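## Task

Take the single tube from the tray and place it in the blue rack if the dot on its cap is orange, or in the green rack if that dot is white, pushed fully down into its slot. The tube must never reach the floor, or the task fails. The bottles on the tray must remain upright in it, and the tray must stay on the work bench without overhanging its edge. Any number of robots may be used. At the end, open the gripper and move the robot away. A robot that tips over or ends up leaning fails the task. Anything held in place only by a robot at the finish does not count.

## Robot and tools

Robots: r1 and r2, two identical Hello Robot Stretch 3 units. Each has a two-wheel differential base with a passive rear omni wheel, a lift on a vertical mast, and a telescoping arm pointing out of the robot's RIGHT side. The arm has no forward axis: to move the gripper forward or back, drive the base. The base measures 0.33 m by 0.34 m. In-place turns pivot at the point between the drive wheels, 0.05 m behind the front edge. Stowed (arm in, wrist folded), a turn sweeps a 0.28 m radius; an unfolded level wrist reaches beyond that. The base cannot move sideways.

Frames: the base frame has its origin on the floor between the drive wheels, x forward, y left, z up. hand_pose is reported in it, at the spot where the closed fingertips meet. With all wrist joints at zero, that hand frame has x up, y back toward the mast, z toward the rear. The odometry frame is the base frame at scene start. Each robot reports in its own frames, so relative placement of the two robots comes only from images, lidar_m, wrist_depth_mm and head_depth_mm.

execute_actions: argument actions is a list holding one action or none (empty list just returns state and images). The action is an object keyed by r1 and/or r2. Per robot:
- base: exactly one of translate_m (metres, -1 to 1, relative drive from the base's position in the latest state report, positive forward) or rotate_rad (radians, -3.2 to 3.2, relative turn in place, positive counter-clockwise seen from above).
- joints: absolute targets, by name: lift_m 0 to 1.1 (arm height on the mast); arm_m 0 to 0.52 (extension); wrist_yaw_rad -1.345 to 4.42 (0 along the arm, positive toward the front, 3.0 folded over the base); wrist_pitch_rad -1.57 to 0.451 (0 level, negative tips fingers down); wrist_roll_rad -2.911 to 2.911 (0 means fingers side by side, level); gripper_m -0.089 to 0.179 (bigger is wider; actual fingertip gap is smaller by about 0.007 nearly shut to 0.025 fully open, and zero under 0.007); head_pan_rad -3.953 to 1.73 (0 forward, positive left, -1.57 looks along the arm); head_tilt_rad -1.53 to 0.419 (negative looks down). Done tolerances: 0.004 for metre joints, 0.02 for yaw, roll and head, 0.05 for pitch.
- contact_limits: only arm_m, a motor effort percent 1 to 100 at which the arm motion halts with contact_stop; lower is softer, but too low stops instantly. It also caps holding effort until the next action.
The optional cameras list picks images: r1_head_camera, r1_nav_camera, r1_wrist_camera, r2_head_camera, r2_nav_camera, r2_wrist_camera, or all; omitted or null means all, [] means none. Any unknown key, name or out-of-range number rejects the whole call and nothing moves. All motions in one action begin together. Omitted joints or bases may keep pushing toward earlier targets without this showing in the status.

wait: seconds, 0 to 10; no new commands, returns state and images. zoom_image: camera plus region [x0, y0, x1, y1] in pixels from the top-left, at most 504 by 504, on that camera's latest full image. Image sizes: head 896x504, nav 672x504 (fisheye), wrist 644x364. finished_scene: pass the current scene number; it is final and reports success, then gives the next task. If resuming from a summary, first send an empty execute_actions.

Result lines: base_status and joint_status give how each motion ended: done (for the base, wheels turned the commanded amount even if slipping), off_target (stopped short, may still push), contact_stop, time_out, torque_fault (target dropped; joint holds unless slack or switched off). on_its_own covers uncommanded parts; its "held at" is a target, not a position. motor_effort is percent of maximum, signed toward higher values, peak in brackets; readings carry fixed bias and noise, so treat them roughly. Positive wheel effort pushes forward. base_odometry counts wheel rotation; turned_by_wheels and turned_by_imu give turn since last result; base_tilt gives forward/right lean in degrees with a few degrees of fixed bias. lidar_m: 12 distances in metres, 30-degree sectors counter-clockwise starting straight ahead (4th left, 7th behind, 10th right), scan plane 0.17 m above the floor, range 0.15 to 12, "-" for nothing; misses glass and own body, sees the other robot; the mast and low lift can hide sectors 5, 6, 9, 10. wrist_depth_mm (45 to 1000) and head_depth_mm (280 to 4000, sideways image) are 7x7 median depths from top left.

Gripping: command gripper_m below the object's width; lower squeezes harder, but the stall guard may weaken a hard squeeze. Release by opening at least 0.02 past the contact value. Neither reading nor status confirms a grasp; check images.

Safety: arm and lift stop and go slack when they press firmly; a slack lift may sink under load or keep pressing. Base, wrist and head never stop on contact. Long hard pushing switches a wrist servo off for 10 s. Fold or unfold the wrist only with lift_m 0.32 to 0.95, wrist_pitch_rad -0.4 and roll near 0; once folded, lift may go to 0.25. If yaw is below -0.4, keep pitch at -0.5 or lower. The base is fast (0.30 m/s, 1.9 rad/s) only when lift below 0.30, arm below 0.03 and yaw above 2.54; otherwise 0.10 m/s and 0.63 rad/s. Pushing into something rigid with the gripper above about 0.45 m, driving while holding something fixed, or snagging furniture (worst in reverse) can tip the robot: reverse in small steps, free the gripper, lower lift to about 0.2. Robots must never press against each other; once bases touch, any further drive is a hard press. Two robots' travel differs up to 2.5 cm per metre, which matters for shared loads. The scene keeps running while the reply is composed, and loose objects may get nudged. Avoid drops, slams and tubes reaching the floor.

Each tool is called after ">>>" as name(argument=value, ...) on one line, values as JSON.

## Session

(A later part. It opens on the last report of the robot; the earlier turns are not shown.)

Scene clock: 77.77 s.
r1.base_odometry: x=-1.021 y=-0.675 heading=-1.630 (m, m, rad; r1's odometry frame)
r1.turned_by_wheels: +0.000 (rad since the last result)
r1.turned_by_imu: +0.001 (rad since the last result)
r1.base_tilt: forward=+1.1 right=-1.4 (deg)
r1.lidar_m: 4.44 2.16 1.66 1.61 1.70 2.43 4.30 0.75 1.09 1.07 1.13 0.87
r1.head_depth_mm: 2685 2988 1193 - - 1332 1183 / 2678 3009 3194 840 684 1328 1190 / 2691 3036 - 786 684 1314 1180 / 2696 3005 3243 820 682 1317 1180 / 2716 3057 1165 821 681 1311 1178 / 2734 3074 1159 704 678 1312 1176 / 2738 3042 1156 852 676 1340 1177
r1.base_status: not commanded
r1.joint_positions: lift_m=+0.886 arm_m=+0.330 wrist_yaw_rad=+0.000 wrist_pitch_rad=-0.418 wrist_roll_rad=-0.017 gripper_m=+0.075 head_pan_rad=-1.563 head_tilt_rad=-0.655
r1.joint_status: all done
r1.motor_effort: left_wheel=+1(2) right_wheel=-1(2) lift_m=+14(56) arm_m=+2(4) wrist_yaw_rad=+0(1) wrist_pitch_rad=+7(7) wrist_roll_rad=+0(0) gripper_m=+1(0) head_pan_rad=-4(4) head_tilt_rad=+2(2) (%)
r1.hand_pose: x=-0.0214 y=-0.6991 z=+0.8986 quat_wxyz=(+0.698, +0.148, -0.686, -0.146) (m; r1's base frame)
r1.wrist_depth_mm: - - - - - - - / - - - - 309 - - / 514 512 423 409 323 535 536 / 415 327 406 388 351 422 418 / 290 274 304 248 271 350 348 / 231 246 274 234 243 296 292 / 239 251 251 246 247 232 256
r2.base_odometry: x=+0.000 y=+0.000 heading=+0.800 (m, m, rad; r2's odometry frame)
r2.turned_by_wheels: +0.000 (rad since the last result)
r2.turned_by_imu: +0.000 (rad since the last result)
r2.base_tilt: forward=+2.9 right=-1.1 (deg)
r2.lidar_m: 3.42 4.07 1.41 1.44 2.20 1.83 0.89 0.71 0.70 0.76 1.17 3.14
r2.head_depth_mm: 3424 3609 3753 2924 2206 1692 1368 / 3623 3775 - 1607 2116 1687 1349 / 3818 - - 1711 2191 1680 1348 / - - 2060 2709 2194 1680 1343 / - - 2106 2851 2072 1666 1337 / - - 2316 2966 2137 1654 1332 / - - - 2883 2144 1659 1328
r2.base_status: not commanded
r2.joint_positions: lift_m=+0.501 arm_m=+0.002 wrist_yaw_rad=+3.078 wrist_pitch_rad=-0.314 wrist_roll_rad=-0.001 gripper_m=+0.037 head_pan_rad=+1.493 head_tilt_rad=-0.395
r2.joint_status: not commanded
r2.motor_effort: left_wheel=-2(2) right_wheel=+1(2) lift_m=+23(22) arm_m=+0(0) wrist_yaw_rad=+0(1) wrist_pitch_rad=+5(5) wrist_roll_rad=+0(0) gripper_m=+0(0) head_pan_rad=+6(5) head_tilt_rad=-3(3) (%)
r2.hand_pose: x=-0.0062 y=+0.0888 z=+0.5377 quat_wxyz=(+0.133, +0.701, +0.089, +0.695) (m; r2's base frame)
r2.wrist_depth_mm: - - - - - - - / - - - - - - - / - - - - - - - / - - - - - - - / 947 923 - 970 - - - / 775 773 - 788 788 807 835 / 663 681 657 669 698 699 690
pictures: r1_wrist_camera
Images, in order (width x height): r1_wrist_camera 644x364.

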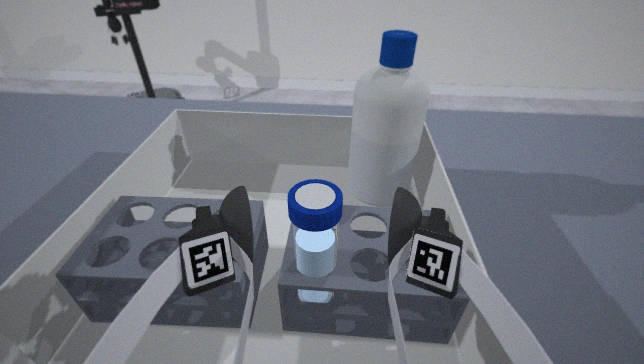

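>>> execute_actions(actions=[{"r1":{"joints":{"arm_m":0.345,"lift_m":0.878}}}], cameras=[])

>>> execute_actions(actions=[{"r1":{"joints":{"gripper_m":0.01}}}], cameras=["r1_wrist_camera"])

>>> execute_actions(actions=[{"r1":{"joints":{"lift_m":1.0}}}], cameras=["r1_wrist_camera","r1_head_camera"])

Scene clock: 85.37 s.
r1.base_odometry: x=-1.021 y=-0.675 heading=-1.630 (m, m, rad; r1's odometry frame)
r1.turned_by_wheels: +0.000 (rad since the last result)
r1.turned_by_imu: +0.001 (rad since the last result)
r1.base_tilt: forward=+1.1 right=-1.4 (deg)
r1.lidar_m: 4.43 2.16 1.66 1.61 1.71 2.42 4.28 0.75 1.09 1.07 1.12 0.87
r1.head_depth_mm: 2657 2984 1190 943 - 1329 1181 / 2696 2993 3240 834 685 1318 1187 / 2675 2992 - 789 684 1313 1180 / 2678 3029 3192 826 682 1317 1179 / 2673 3013 1166 822 679 1306 1176 / 2734 3066 1163 703 679 1318 1175 / 2719 3064 1153 852 677 1336 1179
r1.base_status: not commanded
r1.joint_positions: lift_m=+0.879 arm_m=+0.345 wrist_yaw_rad=+0.000 wrist_pitch_rad=-0.418 wrist_roll_rad=-0.017 gripper_m=+0.075 head_pan_rad=-1.563 head_tilt_rad=-0.655
r1.joint_status: all done
r1.motor_effort: left_wheel=+1(2) right_wheel=-2(1) lift_m=+14(11) arm_m=+2(2) wrist_yaw_rad=-1(1) wrist_pitch_rad=+7(7) wrist_roll_rad=+0(0) gripper_m=+1(0) head_pan_rad=-4(4) head_tilt_rad=+1(2) (%)
r1.hand_pose: x=-0.0214 y=-0.7141 z=+0.8916 quat_wxyz=(+0.698, +0.148, -0.686, -0.146) (m; r1's base frame)
r1.wrist_depth_mm: - - - - - - - / - - - - 286 - - / 500 483 404 397 309 514 520 / 396 330 392 403 329 407 410 / 249 268 268 206 273 336 343 / 221 231 259 211 210 285 289 / 230 237 238 231 235 214 250
r2.base_odometry: x=+0.000 y=+0.000 heading=+0.800 (m, m, rad; r2's odometry frame)
r2.turned_by_wheels: +0.000 (rad since the last result)
r2.turned_by_imu: +0.000 (rad since the last result)
r2.base_tilt: forward=+2.9 right=-1.1 (deg)
r2.lidar_m: 3.42 4.06 1.41 1.45 2.20 1.83 0.89 0.71 0.70 0.76 1.16 3.15
r2.head_depth_mm: 3412 3581 3849 2909 2196 1691 1363 / 3655 3911 - 1601 2114 1692 1345 / 3874 - - 1722 2190 1666 1351 / - - 2104 2694 2192 1674 1342 / - - 2104 2822 2083 1665 1342 / - - 2332 2952 2156 1646 1332 / - - - 2866 2168 1642 1333
r2.base_status: not commanded
r2.joint_positions: lift_m=+0.501 arm_m=+0.002 wrist_yaw_rad=+3.078 wrist_pitch_rad=-0.314 wrist_roll_rad=-0.001 gripper_m=+0.037 head_pan_rad=+1.493 head_tilt_rad=-0.395
r2.joint_status: not commanded
r2.motor_effort: left_wheel=-2(2) right_wheel=+2(2) lift_m=+22(23) arm_m=+0(0) wrist_yaw_rad=+0(0) wrist_pitch_rad=+5(5) wrist_roll_rad=+0(0) gripper_m=+1(1) head_pan_rad=+5(5) head_tilt_rad=-3(3) (%)
r2.hand_pose: x=-0.0062 y=+0.0888 z=+0.5377 quat_wxyz=(+0.133, +0.701, +0.089, +0.695) (m; r2's base frame)
r2.wrist_depth_mm: - - - - - - - / - - - - - - - / - - - - - - - / - - - - - - - / 939 961 - 966 - - - / 777 773 - 789 808 823 824 / 654 671 659 685 690 714 707
pictures: none
No camera images: the call's "cameras" was empty. Leave "cameras" out to get every camera's image.

Scene clock: 86.50 s.
r1.base_odometry: x=-1.021 y=-0.675 heading=-1.630 (m, m, rad; r1's odometry frame)
r1.turned_by_wheels: +0.000 (rad since the last result)
r1.turned_by_imu: +0.000 (rad since the last result)
r1.base_tilt: forward=+1.1 right=-1.4 (deg)
r1.lidar_m: 4.42 2.15 1.66 1.61 1.70 2.42 4.31 0.75 1.09 1.07 1.13 0.87
r1.head_depth_mm: 2683 3000 1188 947 - 1327 1188 / 2700 3011 3267 836 685 1323 1184 / 2698 3049 - 792 684 1324 1181 / 2736 3048 3212 823 682 1313 1175 / 2713 3050 1168 819 679 1314 1175 / 2705 3074 1157 704 677 1312 1178 / 2735 3075 1152 856 677 1335 1177
r1.base_status: not commanded
r1.joint_positions: lift_m=+0.879 arm_m=+0.345 wrist_yaw_rad=+0.000 wrist_pitch_rad=-0.418 wrist_roll_rad=-0.017 gripper_m=+0.010 head_pan_rad=-1.563 head_tilt_rad=-0.655
r1.joint_status: all done
r1.motor_effort: left_wheel=+2(2) right_wheel=-2(2) lift_m=+14(14) arm_m=+2(3) wrist_yaw_rad=-1(1) wrist_pitch_rad=+6(7) wrist_roll_rad=+0(0) gripper_m=-4(80) head_pan_rad=-4(3) head_tilt_rad=+2(1) (%)
r1.hand_pose: x=-0.0214 y=-0.7141 z=+0.8916 quat_wxyz=(+0.698, +0.148, -0.686, -0.146) (m; r1's base frame)
r1.wrist_depth_mm: - - - - - - - / - - - - 286 - - / 499 480 405 398 306 519 533 / 397 330 391 397 332 413 410 / 249 264 267 177 261 337 333 / 223 231 259 208 214 271 287 / 233 238 239 233 234 213 251
r2.base_odometry: x=+0.000 y=+0.000 heading=+0.800 (m, m, rad; r2's odometry frame)
r2.turned_by_wheels: +0.000 (rad since the last result)
r2.turned_by_imu: +0.000 (rad since the last result)
r2.base_tilt: forward=+2.9 right=-1.1 (deg)
r2.lidar_m: 3.41 4.04 1.41 1.45 2.20 1.84 0.89 0.71 0.70 0.76 1.17 3.14
r2.head_depth_mm: 3408 3673 3801 2923 2208 1700 1350 / 3558 3785 - 1602 2146 1677 1356 / 3811 - - 1725 2216 1673 1354 / - - 2102 2702 2197 1659 1339 / - - 2133 2808 2074 1649 1343 / - - 2341 2938 2142 1661 1340 / - - - 2916 2164 1644 1327
r2.base_status: not commanded
r2.joint_positions: lift_m=+0.501 arm_m=+0.002 wrist_yaw_rad=+3.078 wrist_pitch_rad=-0.314 wrist_roll_rad=-0.001 gripper_m=+0.037 head_pan_rad=+1.493 head_tilt_rad=-0.395
r2.joint_status: not commanded
r2.motor_effort: left_wheel=-3(2) right_wheel=+1(2) lift_m=+22(23) arm_m=+0(0) wrist_yaw_rad=+0(0) wrist_pitch_rad=+5(5) wrist_roll_rad=+0(0) gripper_m=+1(0) head_pan_rad=+4(5) head_tilt_rad=-3(3) (%)
r2.hand_pose: x=-0.0062 y=+0.0888 z=+0.5377 quat_wxyz=(+0.133, +0.701, +0.089, +0.695) (m; r2's base frame)
r2.wrist_depth_mm: - - - - - - - / - - - - - - - / - - - - - - - / - - - - - - - / 949 939 - 955 - - - / 778 772 - 803 794 790 822 / 668 678 660 680 688 715 706
pictures: r1_wrist_camera
Images, in order (width x height): r1_wrist_camera 644x364.

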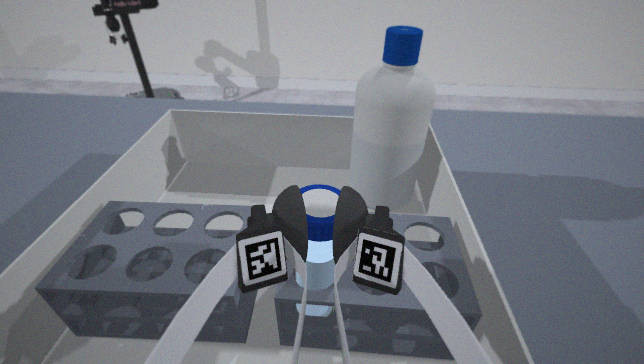

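Scene clock: 88.43 s.
r1.base_odometry: x=-1.021 y=-0.675 heading=-1.630 (m, m, rad; r1's odometry frame)
r1.turned_by_wheels: +0.000 (rad since the last result)
r1.turned_by_imu: +0.000 (rad since the last result)
r1.base_tilt: forward=+1.1 right=-1.4 (deg)
r1.lidar_m: 4.44 2.15 1.66 1.61 1.70 2.43 4.30 0.75 1.09 1.07 1.12 0.87
r1.head_depth_mm: 2650 - 1073 873 687 1295 1181 / 2660 3051 1186 869 685 1318 1188 / 2643 - 1018 827 684 1320 1183 / 2690 3066 1012 828 680 1315 1180 / 2705 3051 1164 819 679 1319 1176 / 2761 3039 1159 704 679 1317 1176 / 2719 3075 1151 852 675 1338 1174
r1.base_status: not commanded
r1.joint_positions: lift_m=+0.999 arm_m=+0.345 wrist_yaw_rad=+0.000 wrist_pitch_rad=-0.421 wrist_roll_rad=-0.017 gripper_m=+0.010 head_pan_rad=-1.563 head_tilt_rad=-0.655
r1.joint_status: all done
r1.motor_effort: left_wheel=+2(2) right_wheel=-2(2) lift_m=+60(64) arm_m=+2(2) wrist_yaw_rad=+0(1) wrist_pitch_rad=+8(9) wrist_roll_rad=+0(0) gripper_m=-4(4) head_pan_rad=-4(4) head_tilt_rad=+2(1) (%)
r1.hand_pose: x=-0.0214 y=-0.7136 z=+1.0110 quat_wxyz=(+0.698, +0.150, -0.685, -0.147) (m; r1's base frame)
r1.wrist_depth_mm: - - - - - - - / - - - - - - - / - - - - - - - / 576 587 600 599 548 607 596 / 491 477 491 178 477 485 503 / 416 399 350 335 410 423 428 / 365 315 330 322 314 371 373
r2.base_odometry: x=+0.000 y=+0.000 heading=+0.800 (m, m, rad; r2's odometry frame)
r2.turned_by_wheels: +0.000 (rad since the last result)
r2.turned_by_imu: +0.000 (rad since the last result)
r2.base_tilt: forward=+2.9 right=-1.1 (deg)
r2.lidar_m: 3.41 4.03 1.41 1.45 2.20 1.83 0.89 0.71 0.70 0.77 1.17 3.14
r2.head_depth_mm: 3489 3578 3866 2916 2238 1684 1359 / 3628 3875 - 1594 2118 1681 1356 / 3830 - - 1726 2209 1687 1357 / - - 2062 2681 2211 1669 1348 / - - 2109 2828 2085 1666 1343 / - - 2314 2950 2137 1643 1338 / - - - 2918 2165 1646 1336
r2.base_status: not commanded
r2.joint_positions: lift_m=+0.501 arm_m=+0.002 wrist_yaw_rad=+3.078 wrist_pitch_rad=-0.314 wrist_roll_rad=-0.001 gripper_m=+0.037 head_pan_rad=+1.493 head_tilt_rad=-0.395
r2.joint_status: not commanded
r2.motor_effort: left_wheel=-3(2) right_wheel=+2(2) lift_m=+23(22) arm_m=+0(0) wrist_yaw_rad=+0(0) wrist_pitch_rad=+5(5) wrist_roll_rad=+0(0) gripper_m=+1(0) head_pan_rad=+4(5) head_tilt_rad=-3(3) (%)
r2.hand_pose: x=-0.0062 y=+0.0888 z=+0.5377 quat_wxyz=(+0.133, +0.701, +0.089, +0.695) (m; r2's base frame)
r2.wrist_depth_mm: - - - - - - - / - - - - - - - / - - - - - - - / - - - - - - - / 927 956 - 952 - - - / 777 772 - 792 804 833 842 / 656 673 651 684 684 714 704
pictures: r1_head_camera (sideways: a quarter turn clockwise sets it upright), r1_wrist_camera
Images, in order (width x height): r1_head_camera 896x504, r1_wrist_camera 644x364.

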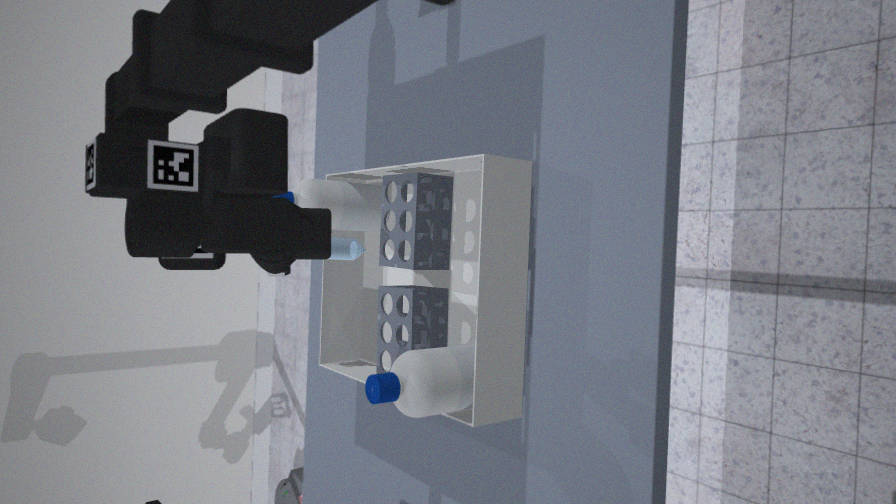

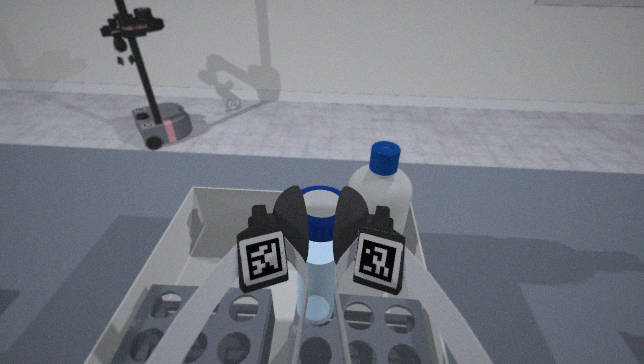

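>>> execute_actions(actions=[{"r1":{"base":{"translate_m":-0.5},"joints":{"arm_m":0.26}}}], cameras=["r1_wrist_camera","r1_head_camera"])

Scene clock: 102.30 s.
r1.base_odometry: x=-0.992 y=-0.176 heading=-1.630 (m, m, rad; r1's odometry frame)
r1.turned_by_wheels: +0.000 (rad since the last result)
r1.turned_by_imu: -0.001 (rad since the last result)
r1.base_tilt: forward=+1.1 right=-1.4 (deg)
r1.lidar_m: 4.92 2.22 1.68 1.64 1.73 2.45 3.80 4.01 0.41 1.04 1.10 1.32
r1.head_depth_mm: 2671 - 2710 2161 1680 1324 1190 / 2669 - 2539 904 685 611 1147 / 2662 - - 865 683 806 1135 / 2678 2875 1171 833 682 1289 1178 / 2706 3037 1168 859 679 1284 1179 / 2694 3035 1157 856 678 1282 1174 / 2715 3035 1157 851 678 1281 1170
r1.base_status: done
r1.joint_positions: lift_m=+0.999 arm_m=+0.260 wrist_yaw_rad=+0.000 wrist_pitch_rad=-0.422 wrist_roll_rad=-0.017 gripper_m=+0.010 head_pan_rad=-1.563 head_tilt_rad=-0.655
r1.joint_status: all done
r1.motor_effort: left_wheel=+2(2) right_wheel=-1(5) lift_m=+61(60) arm_m=-3(4) wrist_yaw_rad=+0(0) wrist_pitch_rad=+9(9) wrist_roll_rad=+0(0) gripper_m=-4(3) head_pan_rad=-4(4) head_tilt_rad=+2(1) (%)
r1.hand_pose: x=-0.0214 y=-0.6293 z=+1.0110 quat_wxyz=(+0.698, +0.150, -0.685, -0.147) (m; r1's base frame)
r1.wrist_depth_mm: - - - - - - - / - - - - - - - / - - - - - - - / 475 583 591 609 606 - - / 451 497 498 178 506 - - / 416 421 407 332 414 - - / 361 356 358 359 373 - -
r2.base_odometry: x=+0.000 y=+0.000 heading=+0.800 (m, m, rad; r2's odometry frame)
r2.turned_by_wheels: +0.000 (rad since the last result)
r2.turned_by_imu: +0.000 (rad since the last result)
r2.base_tilt: forward=+2.9 right=-1.1 (deg)
r2.lidar_m: 3.42 4.04 1.41 1.45 2.20 1.83 0.89 0.71 0.70 0.76 1.17 3.14
r2.head_depth_mm: 3409 3551 3804 2923 2212 1696 1357 / 3567 3849 - 1604 2118 1682 1357 / 3828 - - 1709 2201 1666 1348 / - - 2216 2661 2211 1675 1349 / - - 2122 2836 2094 1652 1347 / - - 2304 2943 2125 1653 1336 / - - - 2898 2129 1650 1333
r2.base_status: not commanded
r2.joint_positions: lift_m=+0.501 arm_m=+0.002 wrist_yaw_rad=+3.078 wrist_pitch_rad=-0.314 wrist_roll_rad=-0.001 gripper_m=+0.037 head_pan_rad=+1.493 head_tilt_rad=-0.395
r2.joint_status: not commanded
r2.motor_effort: left_wheel=-3(3) right_wheel=+1(3) lift_m=+23(23) arm_m=+0(0) wrist_yaw_rad=+0(0) wrist_pitch_rad=+5(5) wrist_roll_rad=+0(0) gripper_m=+1(1) head_pan_rad=+5(5) head_tilt_rad=-2(2) (%)
r2.hand_pose: x=-0.0062 y=+0.0888 z=+0.5377 quat_wxyz=(+0.133, +0.701, +0.089, +0.695) (m; r2's base frame)
r2.wrist_depth_mm: - - - - - - - / - - - - - - - / - - - - - - - / - - - - - - - / 919 929 - 965 - - - / 764 779 - 789 791 833 815 / 685 657 663 684 687 726 714
pictures: r1_head_camera (sideways: a quarter turn clockwise sets it upright), r1_wrist_camera
Images, in order (width x height): r1_head_camera 896x504, r1_wrist_camera 644x364.

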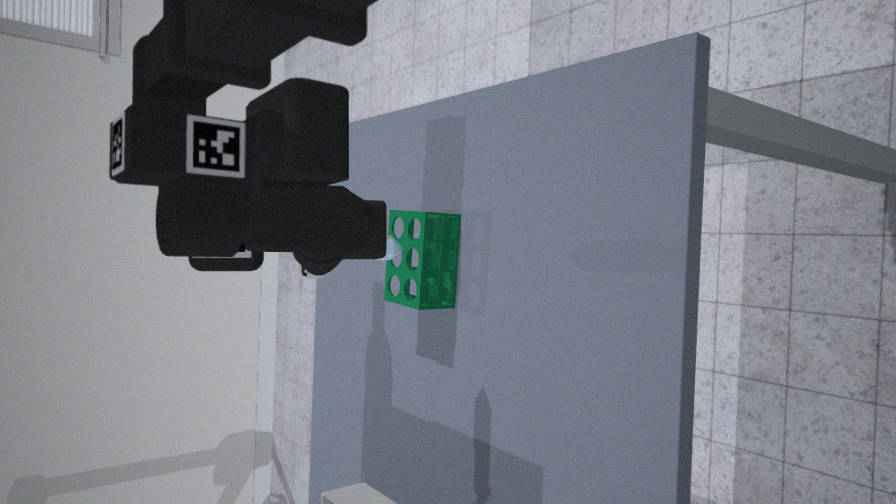

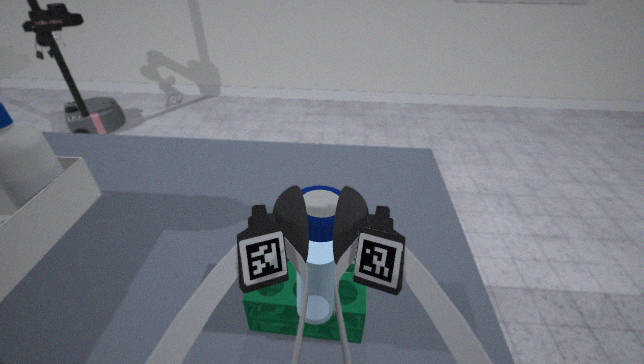

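>>> execute_actions(actions=[{"r1":{"base":{"translate_m":0.009},"joints":{"arm_m":0.332,"lift_m":0.965}}}], cameras=["r1_wrist_camera","r1_head_camera"])

>>> zoom_image(camera="r1_head_camera", region=[300, 170, 500, 330])

>>> zoom_image(camera="r1_wrist_camera", region=[200, 200, 440, 364])

Scene clock: 115.07 s.
r1.base_odometry: x=-0.993 y=-0.185 heading=-1.630 (m, m, rad; r1's odometry frame)
r1.turned_by_wheels: +0.000 (rad since the last result)
r1.turned_by_imu: +0.001 (rad since the last result)
r1.base_tilt: forward=+1.1 right=-1.4 (deg)
r1.lidar_m: 4.92 2.22 1.68 1.64 1.73 2.46 3.82 4.01 0.41 1.04 1.09 1.31
r1.head_depth_mm: 2655 2911 - 2057 1654 1316 1185 / 2686 2899 2659 901 685 613 1137 / 2670 - 1041 850 684 1288 1163 / 2717 2913 1113 843 682 1285 1182 / 2699 3050 1168 854 681 1280 1186 / 2699 3032 1163 855 679 1279 1177 / 2718 3041 1157 851 677 1275 1174
r1.base_status: done
r1.joint_positions: lift_m=+0.966 arm_m=+0.332 wrist_yaw_rad=+0.000 wrist_pitch_rad=-0.422 wrist_roll_rad=-0.017 gripper_m=+0.010 head_pan_rad=-1.563 head_tilt_rad=-0.655
r1.joint_status: all done
r1.motor_effort: left_wheel=+1(5) right_wheel=-1(5) lift_m=+14(56) arm_m=+2(3) wrist_yaw_rad=-1(0) wrist_pitch_rad=+9(9) wrist_roll_rad=+0(0) gripper_m=-3(4) head_pan_rad=-4(4) head_tilt_rad=+1(1) (%)
r1.hand_pose: x=-0.0214 y=-0.7005 z=+0.9776 quat_wxyz=(+0.697, +0.150, -0.685, -0.147) (m; r1's base frame)
r1.wrist_depth_mm: - - - - - - - / - - - - - - - / - - - - - - - / 489 541 534 538 532 - - / 433 439 462 178 455 - - / 375 383 373 294 371 410 - / 330 335 319 290 327 345 -
r2.base_odometry: x=+0.000 y=+0.000 heading=+0.800 (m, m, rad; r2's odometry frame)
r2.turned_by_wheels: +0.000 (rad since the last result)
r2.turned_by_imu: +0.000 (rad since the last result)
r2.base_tilt: forward=+2.9 right=-1.1 (deg)
r2.lidar_m: 3.43 4.06 1.41 1.45 2.20 1.83 0.89 0.71 0.70 0.76 1.17 3.14
r2.head_depth_mm: 3385 3550 3748 2897 2203 1698 1366 / 3637 3857 - 1597 2129 1685 1362 / 3837 - - 1706 2211 1675 1357 / - - 2204 2683 2187 1668 1347 / - - 2109 2802 2096 1670 1335 / - - 2282 2966 2122 1647 1343 / - - - 2913 2145 1645 1333
r2.base_status: not commanded
r2.joint_positions: lift_m=+0.501 arm_m=+0.002 wrist_yaw_rad=+3.078 wrist_pitch_rad=-0.314 wrist_roll_rad=-0.001 gripper_m=+0.037 head_pan_rad=+1.493 head_tilt_rad=-0.395
r2.joint_status: not commanded
r2.motor_effort: left_wheel=-2(2) right_wheel=+1(2) lift_m=+22(23) arm_m=+0(0) wrist_yaw_rad=+0(0) wrist_pitch_rad=+5(5) wrist_roll_rad=+0(0) gripper_m=+0(0) head_pan_rad=+4(5) head_tilt_rad=-2(2) (%)
r2.hand_pose: x=-0.0062 y=+0.0888 z=+0.5377 quat_wxyz=(+0.133, +0.701, +0.089, +0.695) (m; r2's base frame)
r2.wrist_depth_mm: - - - - - - - / - - - - - - - / - - - - - - - / - - - - - - - / 938 915 - 954 - - - / 765 787 - 802 822 804 822 / 660 666 661 675 687 695 690
pictures: r1_head_camera (sideways: a quarter turn clockwise sets it upright), r1_wrist_camera
Images, in order (width x height): r1_head_camera 896x504, r1_wrist_camera 644x364.

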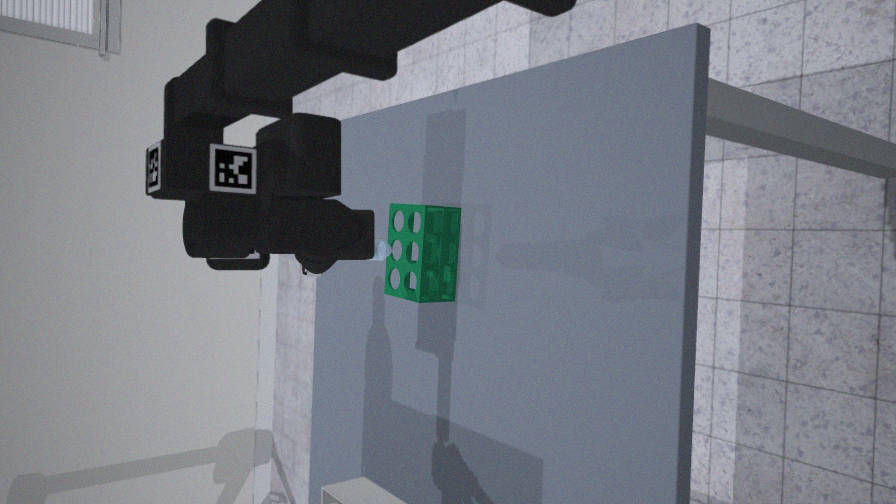

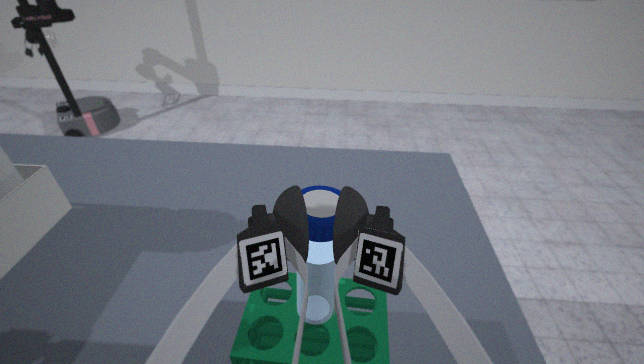

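Region (300, 170, 500, 330) of r1_head_camera's 896x504 image, scaled by 2.520, with more detail than that image has; it fills the top 403 rows of this view, and the rest is white.

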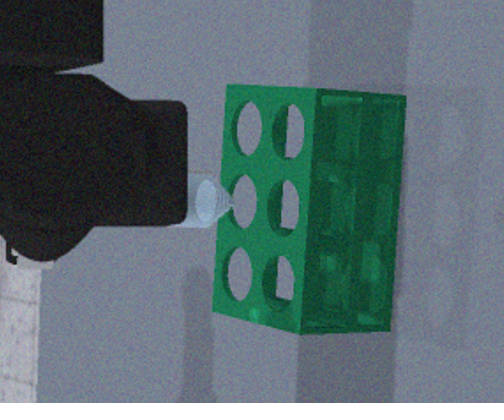

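Region (200, 200, 440, 364) of r1_wrist_camera's 644x364 image, scaled by 2.100; it fills the top 344 rows of this view, and the rest is white.

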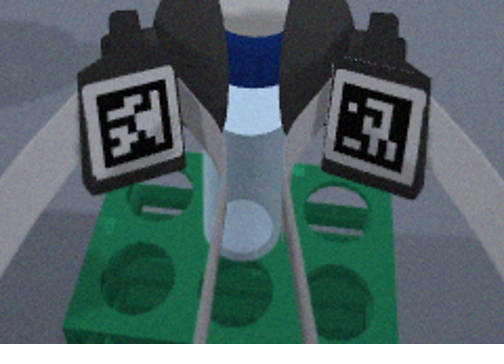

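>>> execute_actions(actions=[{"r1":{"joints":{"arm_m":0.329,"lift_m":0.94}}}], cameras=["r1_wrist_camera","r1_head_camera"])

>>> zoom_image(camera="r1_head_camera", region=[300, 170, 500, 330])

Scene clock: 124.63 s.
r1.base_odometry: x=-0.993 y=-0.185 heading=-1.630 (m, m, rad; r1's odometry frame)
r1.turned_by_wheels: +0.000 (rad since the last result)
r1.turned_by_imu: +0.001 (rad since the last result)
r1.base_tilt: forward=+1.1 right=-1.4 (deg)
r1.lidar_m: 4.94 2.22 1.68 1.64 1.72 2.45 3.82 4.02 0.42 1.04 1.10 1.31
r1.head_depth_mm: 2610 2976 - - 1636 1325 1188 / 2647 2949 2639 867 685 612 1134 / 2667 2916 - 845 684 1290 1155 / 2710 2966 1170 832 680 1292 1180 / 2708 3009 1169 851 680 1287 1175 / 2733 3049 1156 859 678 1280 1175 / 2697 3007 1157 851 675 1275 1168
r1.base_status: not commanded
r1.joint_positions: lift_m=+0.941 arm_m=+0.329 wrist_yaw_rad=+0.000 wrist_pitch_rad=-0.422 wrist_roll_rad=-0.017 gripper_m=+0.010 head_pan_rad=-1.563 head_tilt_rad=-0.655
r1.joint_status: all done
r1.motor_effort: left_wheel=+1(2) right_wheel=-2(2) lift_m=+14(14) arm_m=-4(2) wrist_yaw_rad=-1(0) wrist_pitch_rad=+9(9) wrist_roll_rad=+0(0) gripper_m=-3(4) head_pan_rad=-3(4) head_tilt_rad=+2(2) (%)
r1.hand_pose: x=-0.0214 y=-0.6982 z=+0.9526 quat_wxyz=(+0.697, +0.150, -0.685, -0.147) (m; r1's base frame)
r1.wrist_depth_mm: - - - - - - - / - - - - - - - / 623 628 - - - - - / 451 496 503 502 502 - - / 403 418 415 178 413 - - / 352 350 335 268 346 366 - / 304 304 294 262 301 311 -
r2.base_odometry: x=+0.000 y=+0.000 heading=+0.800 (m, m, rad; r2's odometry frame)
r2.turned_by_wheels: +0.000 (rad since the last result)
r2.turned_by_imu: +0.000 (rad since the last result)
r2.base_tilt: forward=+2.8 right=-1.1 (deg)
r2.lidar_m: 3.43 4.04 1.41 1.45 2.20 1.83 0.89 0.71 0.70 0.76 1.17 3.14
r2.head_depth_mm: 3419 3620 3776 2894 2213 1693 1363 / 3592 3839 - 1605 2138 1699 1362 / 3827 - - 1714 2206 1686 1344 / - - 2199 2666 2191 1675 1333 / - - 2103 2827 2083 1661 1340 / - - 2279 2940 2133 1656 1338 / - - - 2955 2154 1630 1330
r2.base_status: not commanded
r2.joint_positions: lift_m=+0.501 arm_m=+0.002 wrist_yaw_rad=+3.078 wrist_pitch_rad=-0.314 wrist_roll_rad=-0.001 gripper_m=+0.037 head_pan_rad=+1.493 head_tilt_rad=-0.395
r2.joint_status: not commanded
r2.motor_effort: left_wheel=-2(2) right_wheel=+1(1) lift_m=+23(23) arm_m=+0(0) wrist_yaw_rad=+0(0) wrist_pitch_rad=+5(5) wrist_roll_rad=+0(0) gripper_m=+0(0) head_pan_rad=+4(5) head_tilt_rad=-3(4) (%)
r2.hand_pose: x=-0.0062 y=+0.0888 z=+0.5377 quat_wxyz=(+0.133, +0.701, +0.089, +0.695) (m; r2's base frame)
r2.wrist_depth_mm: - - - - - - - / - - - - - - - / - - - - - - - / - - - - - - - / 917 936 - 954 - - - / 757 791 - 792 813 817 825 / 669 659 651 668 676 702 703
pictures: r1_head_camera (sideways: a quarter turn clockwise sets it upright), r1_wrist_camera
Images, in order (width x height): r1_head_camera 896x504, r1_wrist_camera 644x364.

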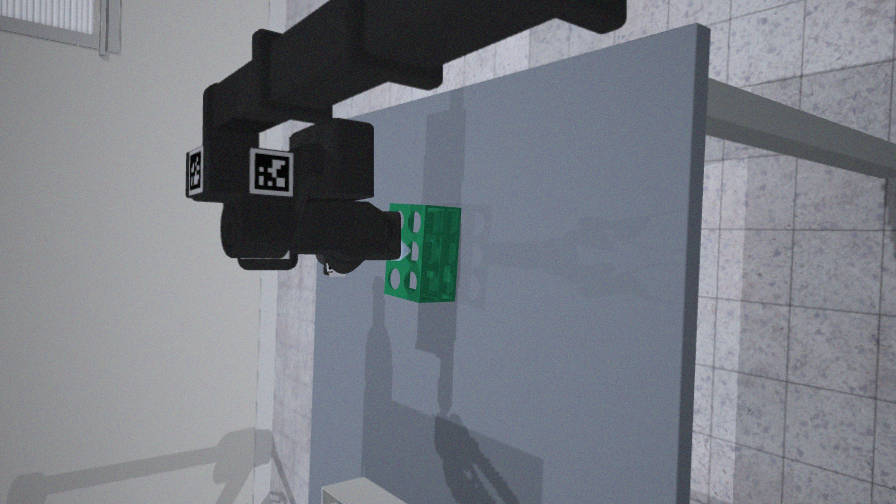

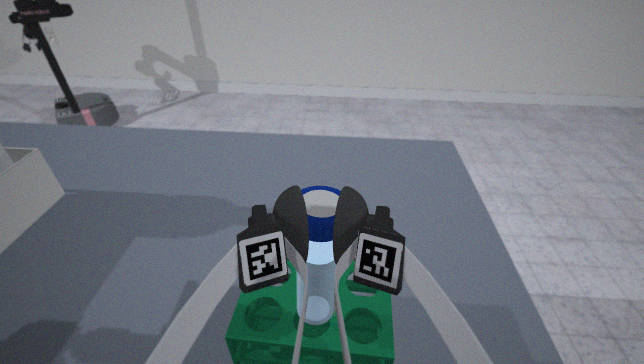

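Region (300, 170, 500, 330) of r1_head_camera's 896x504 image, scaled by 2.520, with more detail than that image has; it fills the top 403 rows of this view, and the rest is white.

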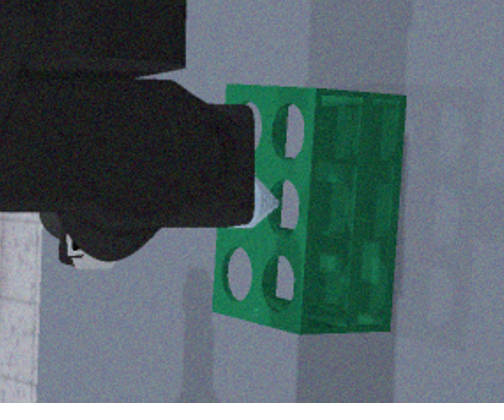

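Well aligned; conical tip. Descend.

>>> execute_actions(actions=[{"r1":{"joints":{"lift_m":0.905}}}], cameras=["r1_wrist_camera"])

>>> execute_actions(actions=[{"r1":{"joints":{"lift_m":0.877}}}], cameras=["r1_wrist_camera"])

Scene clock: 129.73 s.
r1.base_odometry: x=-0.993 y=-0.185 heading=-1.630 (m, m, rad; r1's odometry frame)
r1.turned_by_wheels: +0.000 (rad since the last result)
r1.turned_by_imu: +0.001 (rad since the last result)
r1.base_tilt: forward=+1.2 right=-1.3 (deg)
r1.lidar_m: 4.94 2.22 1.68 1.64 1.73 2.45 3.83 4.00 0.41 1.04 1.10 1.31
r1.head_depth_mm: 2651 2960 3038 - - 1302 1189 / 2678 2983 - 836 686 613 1134 / 2670 2969 - 834 683 1294 1155 / 2685 2996 3112 830 684 1283 1185 / 2712 3003 1164 853 678 1281 1177 / 2722 3035 1160 855 676 1288 1173 / 2719 3041 1153 851 674 1280 1174
r1.base_status: not commanded
r1.joint_positions: lift_m=+0.906 arm_m=+0.329 wrist_yaw_rad=+0.000 wrist_pitch_rad=-0.422 wrist_roll_rad=-0.017 gripper_m=+0.010 head_pan_rad=-1.563 head_tilt_rad=-0.655
r1.joint_status: all done
r1.motor_effort: left_wheel=+2(2) right_wheel=-2(2) lift_m=+14(16) arm_m=-4(4) wrist_yaw_rad=-1(0) wrist_pitch_rad=+9(9) wrist_roll_rad=+0(0) gripper_m=-4(4) head_pan_rad=-3(4) head_tilt_rad=+2(1) (%)
r1.hand_pose: x=-0.0214 y=-0.6982 z=+0.9176 quat_wxyz=(+0.697, +0.150, -0.685, -0.147) (m; r1's base frame)
r1.wrist_depth_mm: - - - - - - - / - - - - - - - / 539 547 552 555 557 - - / 423 437 444 452 444 - - / 364 362 364 178 365 383 - / 312 312 278 227 307 316 - / 271 275 258 244 261 274 -
r2.base_odometry: x=+0.000 y=+0.000 heading=+0.800 (m, m, rad; r2's odometry frame)
r2.turned_by_wheels: +0.000 (rad since the last result)
r2.turned_by_imu: +0.000 (rad since the last result)
r2.base_tilt: forward=+2.9 right=-1.2 (deg)
r2.lidar_m: 3.43 4.05 1.41 1.44 2.20 1.83 0.89 0.71 0.70 0.76 1.17 3.14
r2.head_depth_mm: 3406 3596 3821 2894 2200 1702 1360 / 3627 3690 - 1607 2140 1686 1353 / 3791 - - 1706 2213 1684 1353 / - - 2212 2680 2220 1664 1348 / - - 2101 2847 2077 1669 1341 / - - 2271 2938 2142 1655 1344 / - - - 2931 2133 1652 1330
r2.base_status: not commanded
r2.joint_positions: lift_m=+0.501 arm_m=+0.002 wrist_yaw_rad=+3.078 wrist_pitch_rad=-0.314 wrist_roll_rad=-0.001 gripper_m=+0.037 head_pan_rad=+1.493 head_tilt_rad=-0.395
r2.joint_status: not commanded
r2.motor_effort: left_wheel=-2(3) right_wheel=+3(2) lift_m=+22(22) arm_m=+0(0) wrist_yaw_rad=+0(0) wrist_pitch_rad=+5(5) wrist_roll_rad=+0(0) gripper_m=+1(0) head_pan_rad=+5(4) head_tilt_rad=-3(2) (%)
r2.hand_pose: x=-0.0062 y=+0.0888 z=+0.5377 quat_wxyz=(+0.133, +0.701, +0.089, +0.695) (m; r2's base frame)
r2.wrist_depth_mm: - - - - - - - / - - - - - - - / - - - - - - - / - - - - - - - / 927 962 - 996 - - - / 769 785 - 804 828 835 841 / 667 671 659 692 697 696 703
pictures: r1_wrist_camera
Images, in order (width x height): r1_wrist_camera 644x364.

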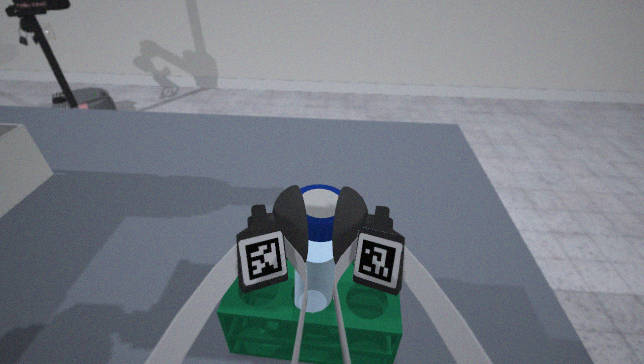

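Scene clock: 130.77 s.
r1.base_odometry: x=-0.993 y=-0.185 heading=-1.630 (m, m, rad; r1's odometry frame)
r1.turned_by_wheels: +0.000 (rad since the last result)
r1.turned_by_imu: +0.000 (rad since the last result)
r1.base_tilt: forward=+1.1 right=-1.4 (deg)
r1.lidar_m: 4.94 2.22 1.68 1.64 1.73 2.47 3.81 4.01 0.41 1.04 1.10 1.31
r1.head_depth_mm: 2652 2939 2941 2316 - - 1182 / 2660 2996 3189 821 665 613 1139 / 2650 3004 3226 814 682 1291 1158 / 2693 2980 3180 829 680 1286 1182 / 2661 3010 1165 850 680 1282 1176 / 2689 3019 1161 855 678 1283 1181 / 2727 3026 1153 853 677 1276 1176
r1.base_status: not commanded
r1.joint_positions: lift_m=+0.878 arm_m=+0.329 wrist_yaw_rad=+0.001 wrist_pitch_rad=-0.422 wrist_roll_rad=-0.017 gripper_m=+0.010 head_pan_rad=-1.563 head_tilt_rad=-0.655
r1.joint_status: all done
r1.motor_effort: left_wheel=+2(2) right_wheel=-2(2) lift_m=+14(15) arm_m=-4(4) wrist_yaw_rad=-1(1) wrist_pitch_rad=+9(9) wrist_roll_rad=+0(0) gripper_m=-4(4) head_pan_rad=-3(3) head_tilt_rad=+1(2) (%)
r1.hand_pose: x=-0.0213 y=-0.6982 z=+0.8896 quat_wxyz=(+0.698, +0.150, -0.685, -0.147) (m; r1's base frame)
r1.wrist_depth_mm: - - - - - - - / - - - - - - - / 488 496 501 503 500 - - / 394 395 396 403 398 438 - / 323 328 327 178 333 332 - / 281 280 259 210 274 284 - / 244 246 240 232 235 246 255
r2.base_odometry: x=+0.000 y=+0.000 heading=+0.800 (m, m, rad; r2's odometry frame)
r2.turned_by_wheels: +0.000 (rad since the last result)
r2.turned_by_imu: +0.000 (rad since the last result)
r2.base_tilt: forward=+2.8 right=-1.1 (deg)
r2.lidar_m: 3.43 4.04 1.41 1.45 2.20 1.84 0.89 0.71 0.70 0.76 1.17 3.14
r2.head_depth_mm: 3441 3626 3764 2929 2220 1700 1362 / 3667 3771 - 1596 2123 1699 1362 / 3815 - - 1716 2211 1691 1351 / - - 2194 2671 2205 1667 1343 / - - 2106 2822 2098 1654 1351 / - - 2338 2917 2160 1657 1335 / - - - 2934 2154 1646 1325
r2.base_status: not commanded
r2.joint_positions: lift_m=+0.501 arm_m=+0.002 wrist_yaw_rad=+3.078 wrist_pitch_rad=-0.314 wrist_roll_rad=-0.001 gripper_m=+0.037 head_pan_rad=+1.493 head_tilt_rad=-0.395
r2.joint_status: not commanded
r2.motor_effort: left_wheel=-3(2) right_wheel=+1(3) lift_m=+22(24) arm_m=+0(0) wrist_yaw_rad=+0(0) wrist_pitch_rad=+5(5) wrist_roll_rad=+0(0) gripper_m=+0(1) head_pan_rad=+4(5) head_tilt_rad=-2(3) (%)
r2.hand_pose: x=-0.0062 y=+0.0888 z=+0.5377 quat_wxyz=(+0.133, +0.701, +0.089, +0.695) (m; r2's base frame)
r2.wrist_depth_mm: - - - - - - - / - - - - - - - / - - - - - - - / - - - - - - - / 926 960 - 948 - - - / 770 777 - 774 807 802 835 / 659 655 666 695 689 717 703
pictures: r1_wrist_camera
Images, in order (width x height): r1_wrist_camera 644x364.

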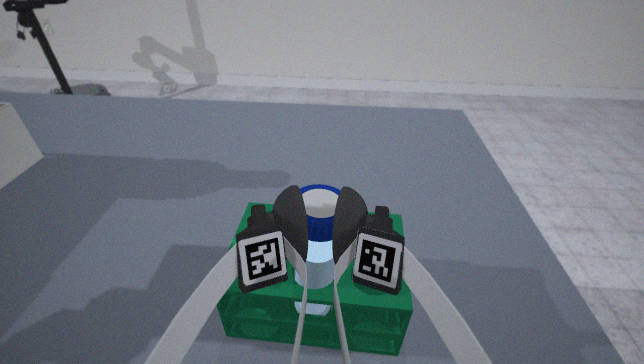

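>>> execute_actions(actions=[{"r1":{"joints":{"lift_m":0.871}}}], cameras=[])

>>> execute_actions(actions=[{"r1":{"joints":{"gripper_m":0.075}}}], cameras=["r1_wrist_camera"])

>>> execute_actions(actions=[{"r1":{"joints":{"arm_m":0.15,"lift_m":0.92}}}], cameras=["r1_wrist_camera"])

Scene clock: 137.27 s.
r1.base_odometry: x=-0.993 y=-0.185 heading=-1.630 (m, m, rad; r1's odometry frame)
r1.turned_by_wheels: +0.000 (rad since the last result)
r1.turned_by_imu: +0.001 (rad since the last result)
r1.base_tilt: forward=+1.1 right=-1.4 (deg)
r1.lidar_m: 4.94 2.22 1.68 1.64 1.72 2.46 3.82 4.01 0.41 1.04 1.10 1.31
r1.head_depth_mm: 2627 3000 2923 2317 - - 1186 / 2638 2947 3196 808 667 614 1143 / 2660 3033 3235 803 683 1284 1155 / 2643 3020 3203 817 681 1291 1186 / 2699 2999 1167 855 680 1284 1181 / 2705 3045 1162 854 678 1287 1178 / 2685 3064 1151 852 675 1278 1172
r1.base_status: not commanded
r1.joint_positions: lift_m=+0.872 arm_m=+0.329 wrist_yaw_rad=+0.001 wrist_pitch_rad=-0.404 wrist_roll_rad=-0.017 gripper_m=+0.010 head_pan_rad=-1.563 head_tilt_rad=-0.655
r1.joint_status: all done
r1.motor_effort: left_wheel=+2(2) right_wheel=-2(2) lift_m=+11(14) arm_m=-3(4) wrist_yaw_rad=-2(2) wrist_pitch_rad=+1(8) wrist_roll_rad=+0(0) gripper_m=-4(3) head_pan_rad=-4(3) head_tilt_rad=+2(1) (%)
r1.hand_pose: x=-0.0213 y=-0.7004 z=+0.8879 quat_wxyz=(+0.699, +0.143, -0.686, -0.140) (m; r1's base frame)
r1.wrist_depth_mm: - - - - - - - / - - - - - - - / 500 506 518 528 521 - - / 399 404 402 412 407 441 - / 328 328 329 178 336 332 - / 278 276 243 205 276 285 - / 242 244 238 228 234 247 252
r2.base_odometry: x=+0.000 y=+0.000 heading=+0.800 (m, m, rad; r2's odometry frame)
r2.turned_by_wheels: +0.000 (rad since the last result)
r2.turned_by_imu: +0.000 (rad since the last result)
r2.base_tilt: forward=+2.8 right=-1.1 (deg)
r2.lidar_m: 3.43 4.03 1.41 1.44 2.21 1.83 0.89 0.71 0.70 0.76 1.17 3.14
r2.head_depth_mm: 3436 3586 3836 2918 2213 1697 1366 / 3591 3830 - 1594 2110 1682 1355 / 3858 - - 1722 2229 1667 1354 / - - 2210 2687 2187 1665 1347 / - - 2115 2798 2083 1655 1344 / - - 2319 2962 2153 1655 1338 / - - - 2927 2164 1647 1325
r2.base_status: not commanded
r2.joint_positions: lift_m=+0.501 arm_m=+0.002 wrist_yaw_rad=+3.078 wrist_pitch_rad=-0.314 wrist_roll_rad=-0.001 gripper_m=+0.037 head_pan_rad=+1.493 head_tilt_rad=-0.395
r2.joint_status: not commanded
r2.motor_effort: left_wheel=-2(3) right_wheel=+3(1) lift_m=+23(23) arm_m=+0(0) wrist_yaw_rad=+0(0) wrist_pitch_rad=+6(5) wrist_roll_rad=+0(0) gripper_m=+0(0) head_pan_rad=+6(5) head_tilt_rad=-3(2) (%)
r2.hand_pose: x=-0.0062 y=+0.0888 z=+0.5377 quat_wxyz=(+0.133, +0.701, +0.089, +0.695) (m; r2's base frame)
r2.wrist_depth_mm: - - - - - - - / - - - - - - - / - - - - - - - / - - - - - - - / 928 925 - 999 - - - / 768 787 - 788 827 831 835 / 682 679 678 684 685 705 711
pictures: none
No camera images: the call's "cameras" was empty. Leave "cameras" out to get every camera's image.

Scene clock: 138.40 s.
r1.base_odometry: x=-0.993 y=-0.185 heading=-1.630 (m, m, rad; r1's odometry frame)
r1.turned_by_wheels: +0.000 (rad since the last result)
r1.turned_by_imu: +0.000 (rad since the last result)
r1.base_tilt: forward=+1.1 right=-1.4 (deg)
r1.lidar_m: 4.92 2.21 1.68 1.64 1.72 2.46 3.81 4.06 0.42 1.04 1.10 1.31
r1.head_depth_mm: 2627 2983 2892 2327 - - 1188 / 2664 3000 3224 808 666 612 1142 / 2680 2989 3220 802 684 1289 1161 / 2650 2992 3220 801 683 1288 1178 / 2687 3009 1166 853 682 1280 1175 / 2697 3056 1160 855 676 1288 1182 / 2703 3044 1154 851 677 1281 1174
r1.base_status: not commanded
r1.joint_positions: lift_m=+0.872 arm_m=+0.329 wrist_yaw_rad=+0.001 wrist_pitch_rad=-0.415 wrist_roll_rad=-0.017 gripper_m=+0.075 head_pan_rad=-1.563 head_tilt_rad=-0.655
r1.joint_status: all done
r1.motor_effort: left_wheel=+2(2) right_wheel=-2(2) lift_m=+13(13) arm_m=-3(3) wrist_yaw_rad=-2(1) wrist_pitch_rad=+6(6) wrist_roll_rad=+0(0) gripper_m=+1(83) head_pan_rad=-4(4) head_tilt_rad=+2(1) (%)
r1.hand_pose: x=-0.0213 y=-0.6990 z=+0.8852 quat_wxyz=(+0.698, +0.148, -0.686, -0.144) (m; r1's base frame)
r1.wrist_depth_mm: - - - - - - - / - - - - - - - / 489 489 493 502 498 - - / 382 384 387 394 395 433 - / 321 319 296 212 294 328 - / 274 275 254 213 248 282 - / 238 239 236 229 236 241 251
r2.base_odometry: x=+0.000 y=+0.000 heading=+0.800 (m, m, rad; r2's odometry frame)
r2.turned_by_wheels: +0.000 (rad since the last result)
r2.turned_by_imu: +0.000 (rad since the last result)
r2.base_tilt: forward=+2.8 right=-1.1 (deg)
r2.lidar_m: 3.42 4.01 1.41 1.45 2.21 1.84 0.89 0.71 0.70 0.76 1.17 3.14
r2.head_depth_mm: 3442 3571 3797 2931 2210 1695 1368 / 3618 3770 - 1600 2113 1681 1368 / 3757 - - 1717 2217 1662 1344 / - - 2196 2682 2192 1665 1347 / - - 2124 2840 2086 1659 1345 / - - 2324 2952 2138 1649 1335 / - - - 2918 2143 1644 1333
r2.base_status: not commanded
r2.joint_positions: lift_m=+0.501 arm_m=+0.002 wrist_yaw_rad=+3.078 wrist_pitch_rad=-0.314 wrist_roll_rad=-0.001 gripper_m=+0.037 head_pan_rad=+1.493 head_tilt_rad=-0.395
r2.joint_status: not commanded
r2.motor_effort: left_wheel=-3(2) right_wheel=+2(2) lift_m=+22(23) arm_m=+0(0) wrist_yaw_rad=+0(0) wrist_pitch_rad=+5(5) wrist_roll_rad=+0(0) gripper_m=+0(1) head_pan_rad=+5(4) head_tilt_rad=-3(3) (%)
r2.hand_pose: x=-0.0062 y=+0.0888 z=+0.5377 quat_wxyz=(+0.133, +0.701, +0.089, +0.695) (m; r2's base frame)
r2.wrist_depth_mm: - - - - - - - / - - - - - - - / - - - - - - - / - - - - - - - / 925 931 - 947 - - - / 804 800 - 788 795 813 835 / 662 696 655 688 708 703 715
pictures: r1_wrist_camera
Images, in order (width x height): r1_wrist_camera 644x364.

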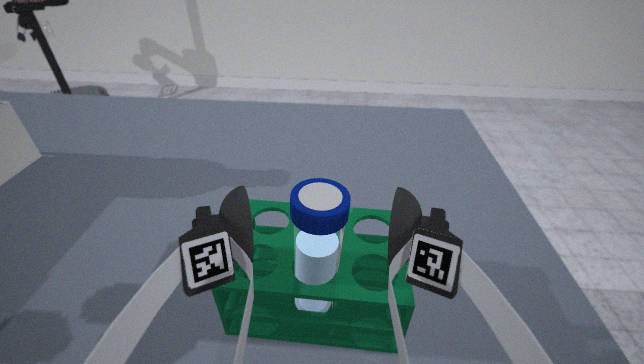

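Scene clock: 140.97 s.
r1.base_odometry: x=-0.993 y=-0.185 heading=-1.630 (m, m, rad; r1's odometry frame)
r1.turned_by_wheels: +0.000 (rad since the last result)
r1.turned_by_imu: +0.001 (rad since the last result)
r1.base_tilt: forward=+1.1 right=-1.4 (deg)
r1.lidar_m: 4.93 2.21 1.68 1.64 1.73 2.46 3.82 4.04 0.42 1.04 1.10 1.31
r1.head_depth_mm: 2621 2973 3092 - 1636 1313 1187 / 2671 2972 3088 - 638 611 1140 / 2684 3005 3061 - 644 1290 1163 / 2684 3040 1177 - 654 1291 1179 / 2677 3005 1164 861 679 1282 1176 / 2694 3005 1159 855 678 1279 1176 / 2699 3060 1154 855 675 1283 1177
r1.base_status: not commanded
r1.joint_positions: lift_m=+0.919 arm_m=+0.150 wrist_yaw_rad=+0.000 wrist_pitch_rad=-0.416 wrist_roll_rad=-0.017 gripper_m=+0.075 head_pan_rad=-1.563 head_tilt_rad=-0.655
r1.joint_status: all done
r1.motor_effort: left_wheel=+2(2) right_wheel=-2(2) lift_m=+60(61) arm_m=-4(4) wrist_yaw_rad=-1(2) wrist_pitch_rad=+6(6) wrist_roll_rad=+0(0) gripper_m=+1(0) head_pan_rad=-4(4) head_tilt_rad=+1(1) (%)
r1.hand_pose: x=-0.0214 y=-0.5199 z=+0.9322 quat_wxyz=(+0.698, +0.148, -0.686, -0.145) (m; r1's base frame)
r1.wrist_depth_mm: - - - - - - - / 486 - - - - - - / 484 563 584 565 584 - - / 443 461 461 394 468 - - / 385 384 393 390 400 - - / 327 330 322 328 325 352 - / 286 289 289 288 290 290 -
r2.base_odometry: x=+0.000 y=+0.000 heading=+0.800 (m, m, rad; r2's odometry frame)
r2.turned_by_wheels: +0.000 (rad since the last result)
r2.turned_by_imu: +0.000 (rad since the last result)
r2.base_tilt: forward=+2.9 right=-1.2 (deg)
r2.lidar_m: 3.41 4.04 1.41 1.44 2.20 1.83 0.89 0.71 0.70 0.76 1.17 3.14
r2.head_depth_mm: 3383 3619 3816 2903 2206 1703 1359 / 3585 3835 - 1596 2135 1682 1363 / 3800 - - 1708 2194 1692 1349 / - - 2216 2722 2217 1679 1347 / - - 2106 2818 2105 1653 1341 / - - 2314 2954 2140 1655 1336 / - - - 2939 2160 1649 1335
r2.base_status: not commanded
r2.joint_positions: lift_m=+0.501 arm_m=+0.002 wrist_yaw_rad=+3.078 wrist_pitch_rad=-0.314 wrist_roll_rad=-0.001 gripper_m=+0.037 head_pan_rad=+1.493 head_tilt_rad=-0.395
r2.joint_status: not commanded
r2.motor_effort: left_wheel=-2(2) right_wheel=+1(1) lift_m=+23(22) arm_m=+0(0) wrist_yaw_rad=+0(0) wrist_pitch_rad=+5(5) wrist_roll_rad=+0(0) gripper_m=+1(0) head_pan_rad=+5(4) head_tilt_rad=-3(3) (%)
r2.hand_pose: x=-0.0062 y=+0.0888 z=+0.5377 quat_wxyz=(+0.133, +0.701, +0.089, +0.695) (m; r2's base frame)
r2.wrist_depth_mm: - - - - - - - / - - - - - - - / - - - - - - - / - - - - - - - / 904 957 - 959 - - - / 754 787 - 813 817 837 841 / 666 687 655 668 680 701 704
pictures: r1_wrist_camera
Images, in order (width x height): r1_wrist_camera 644x364.

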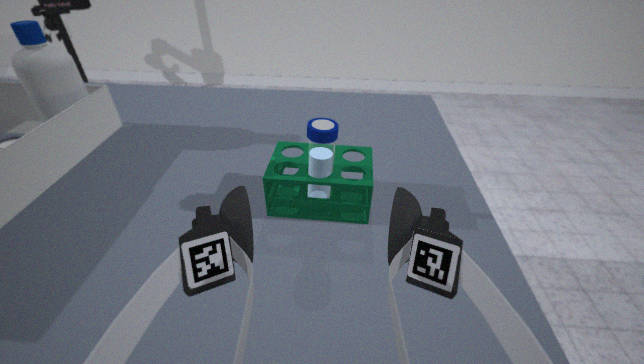

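>>> finished_scene(scene=1)

The scene is finished: the task was done.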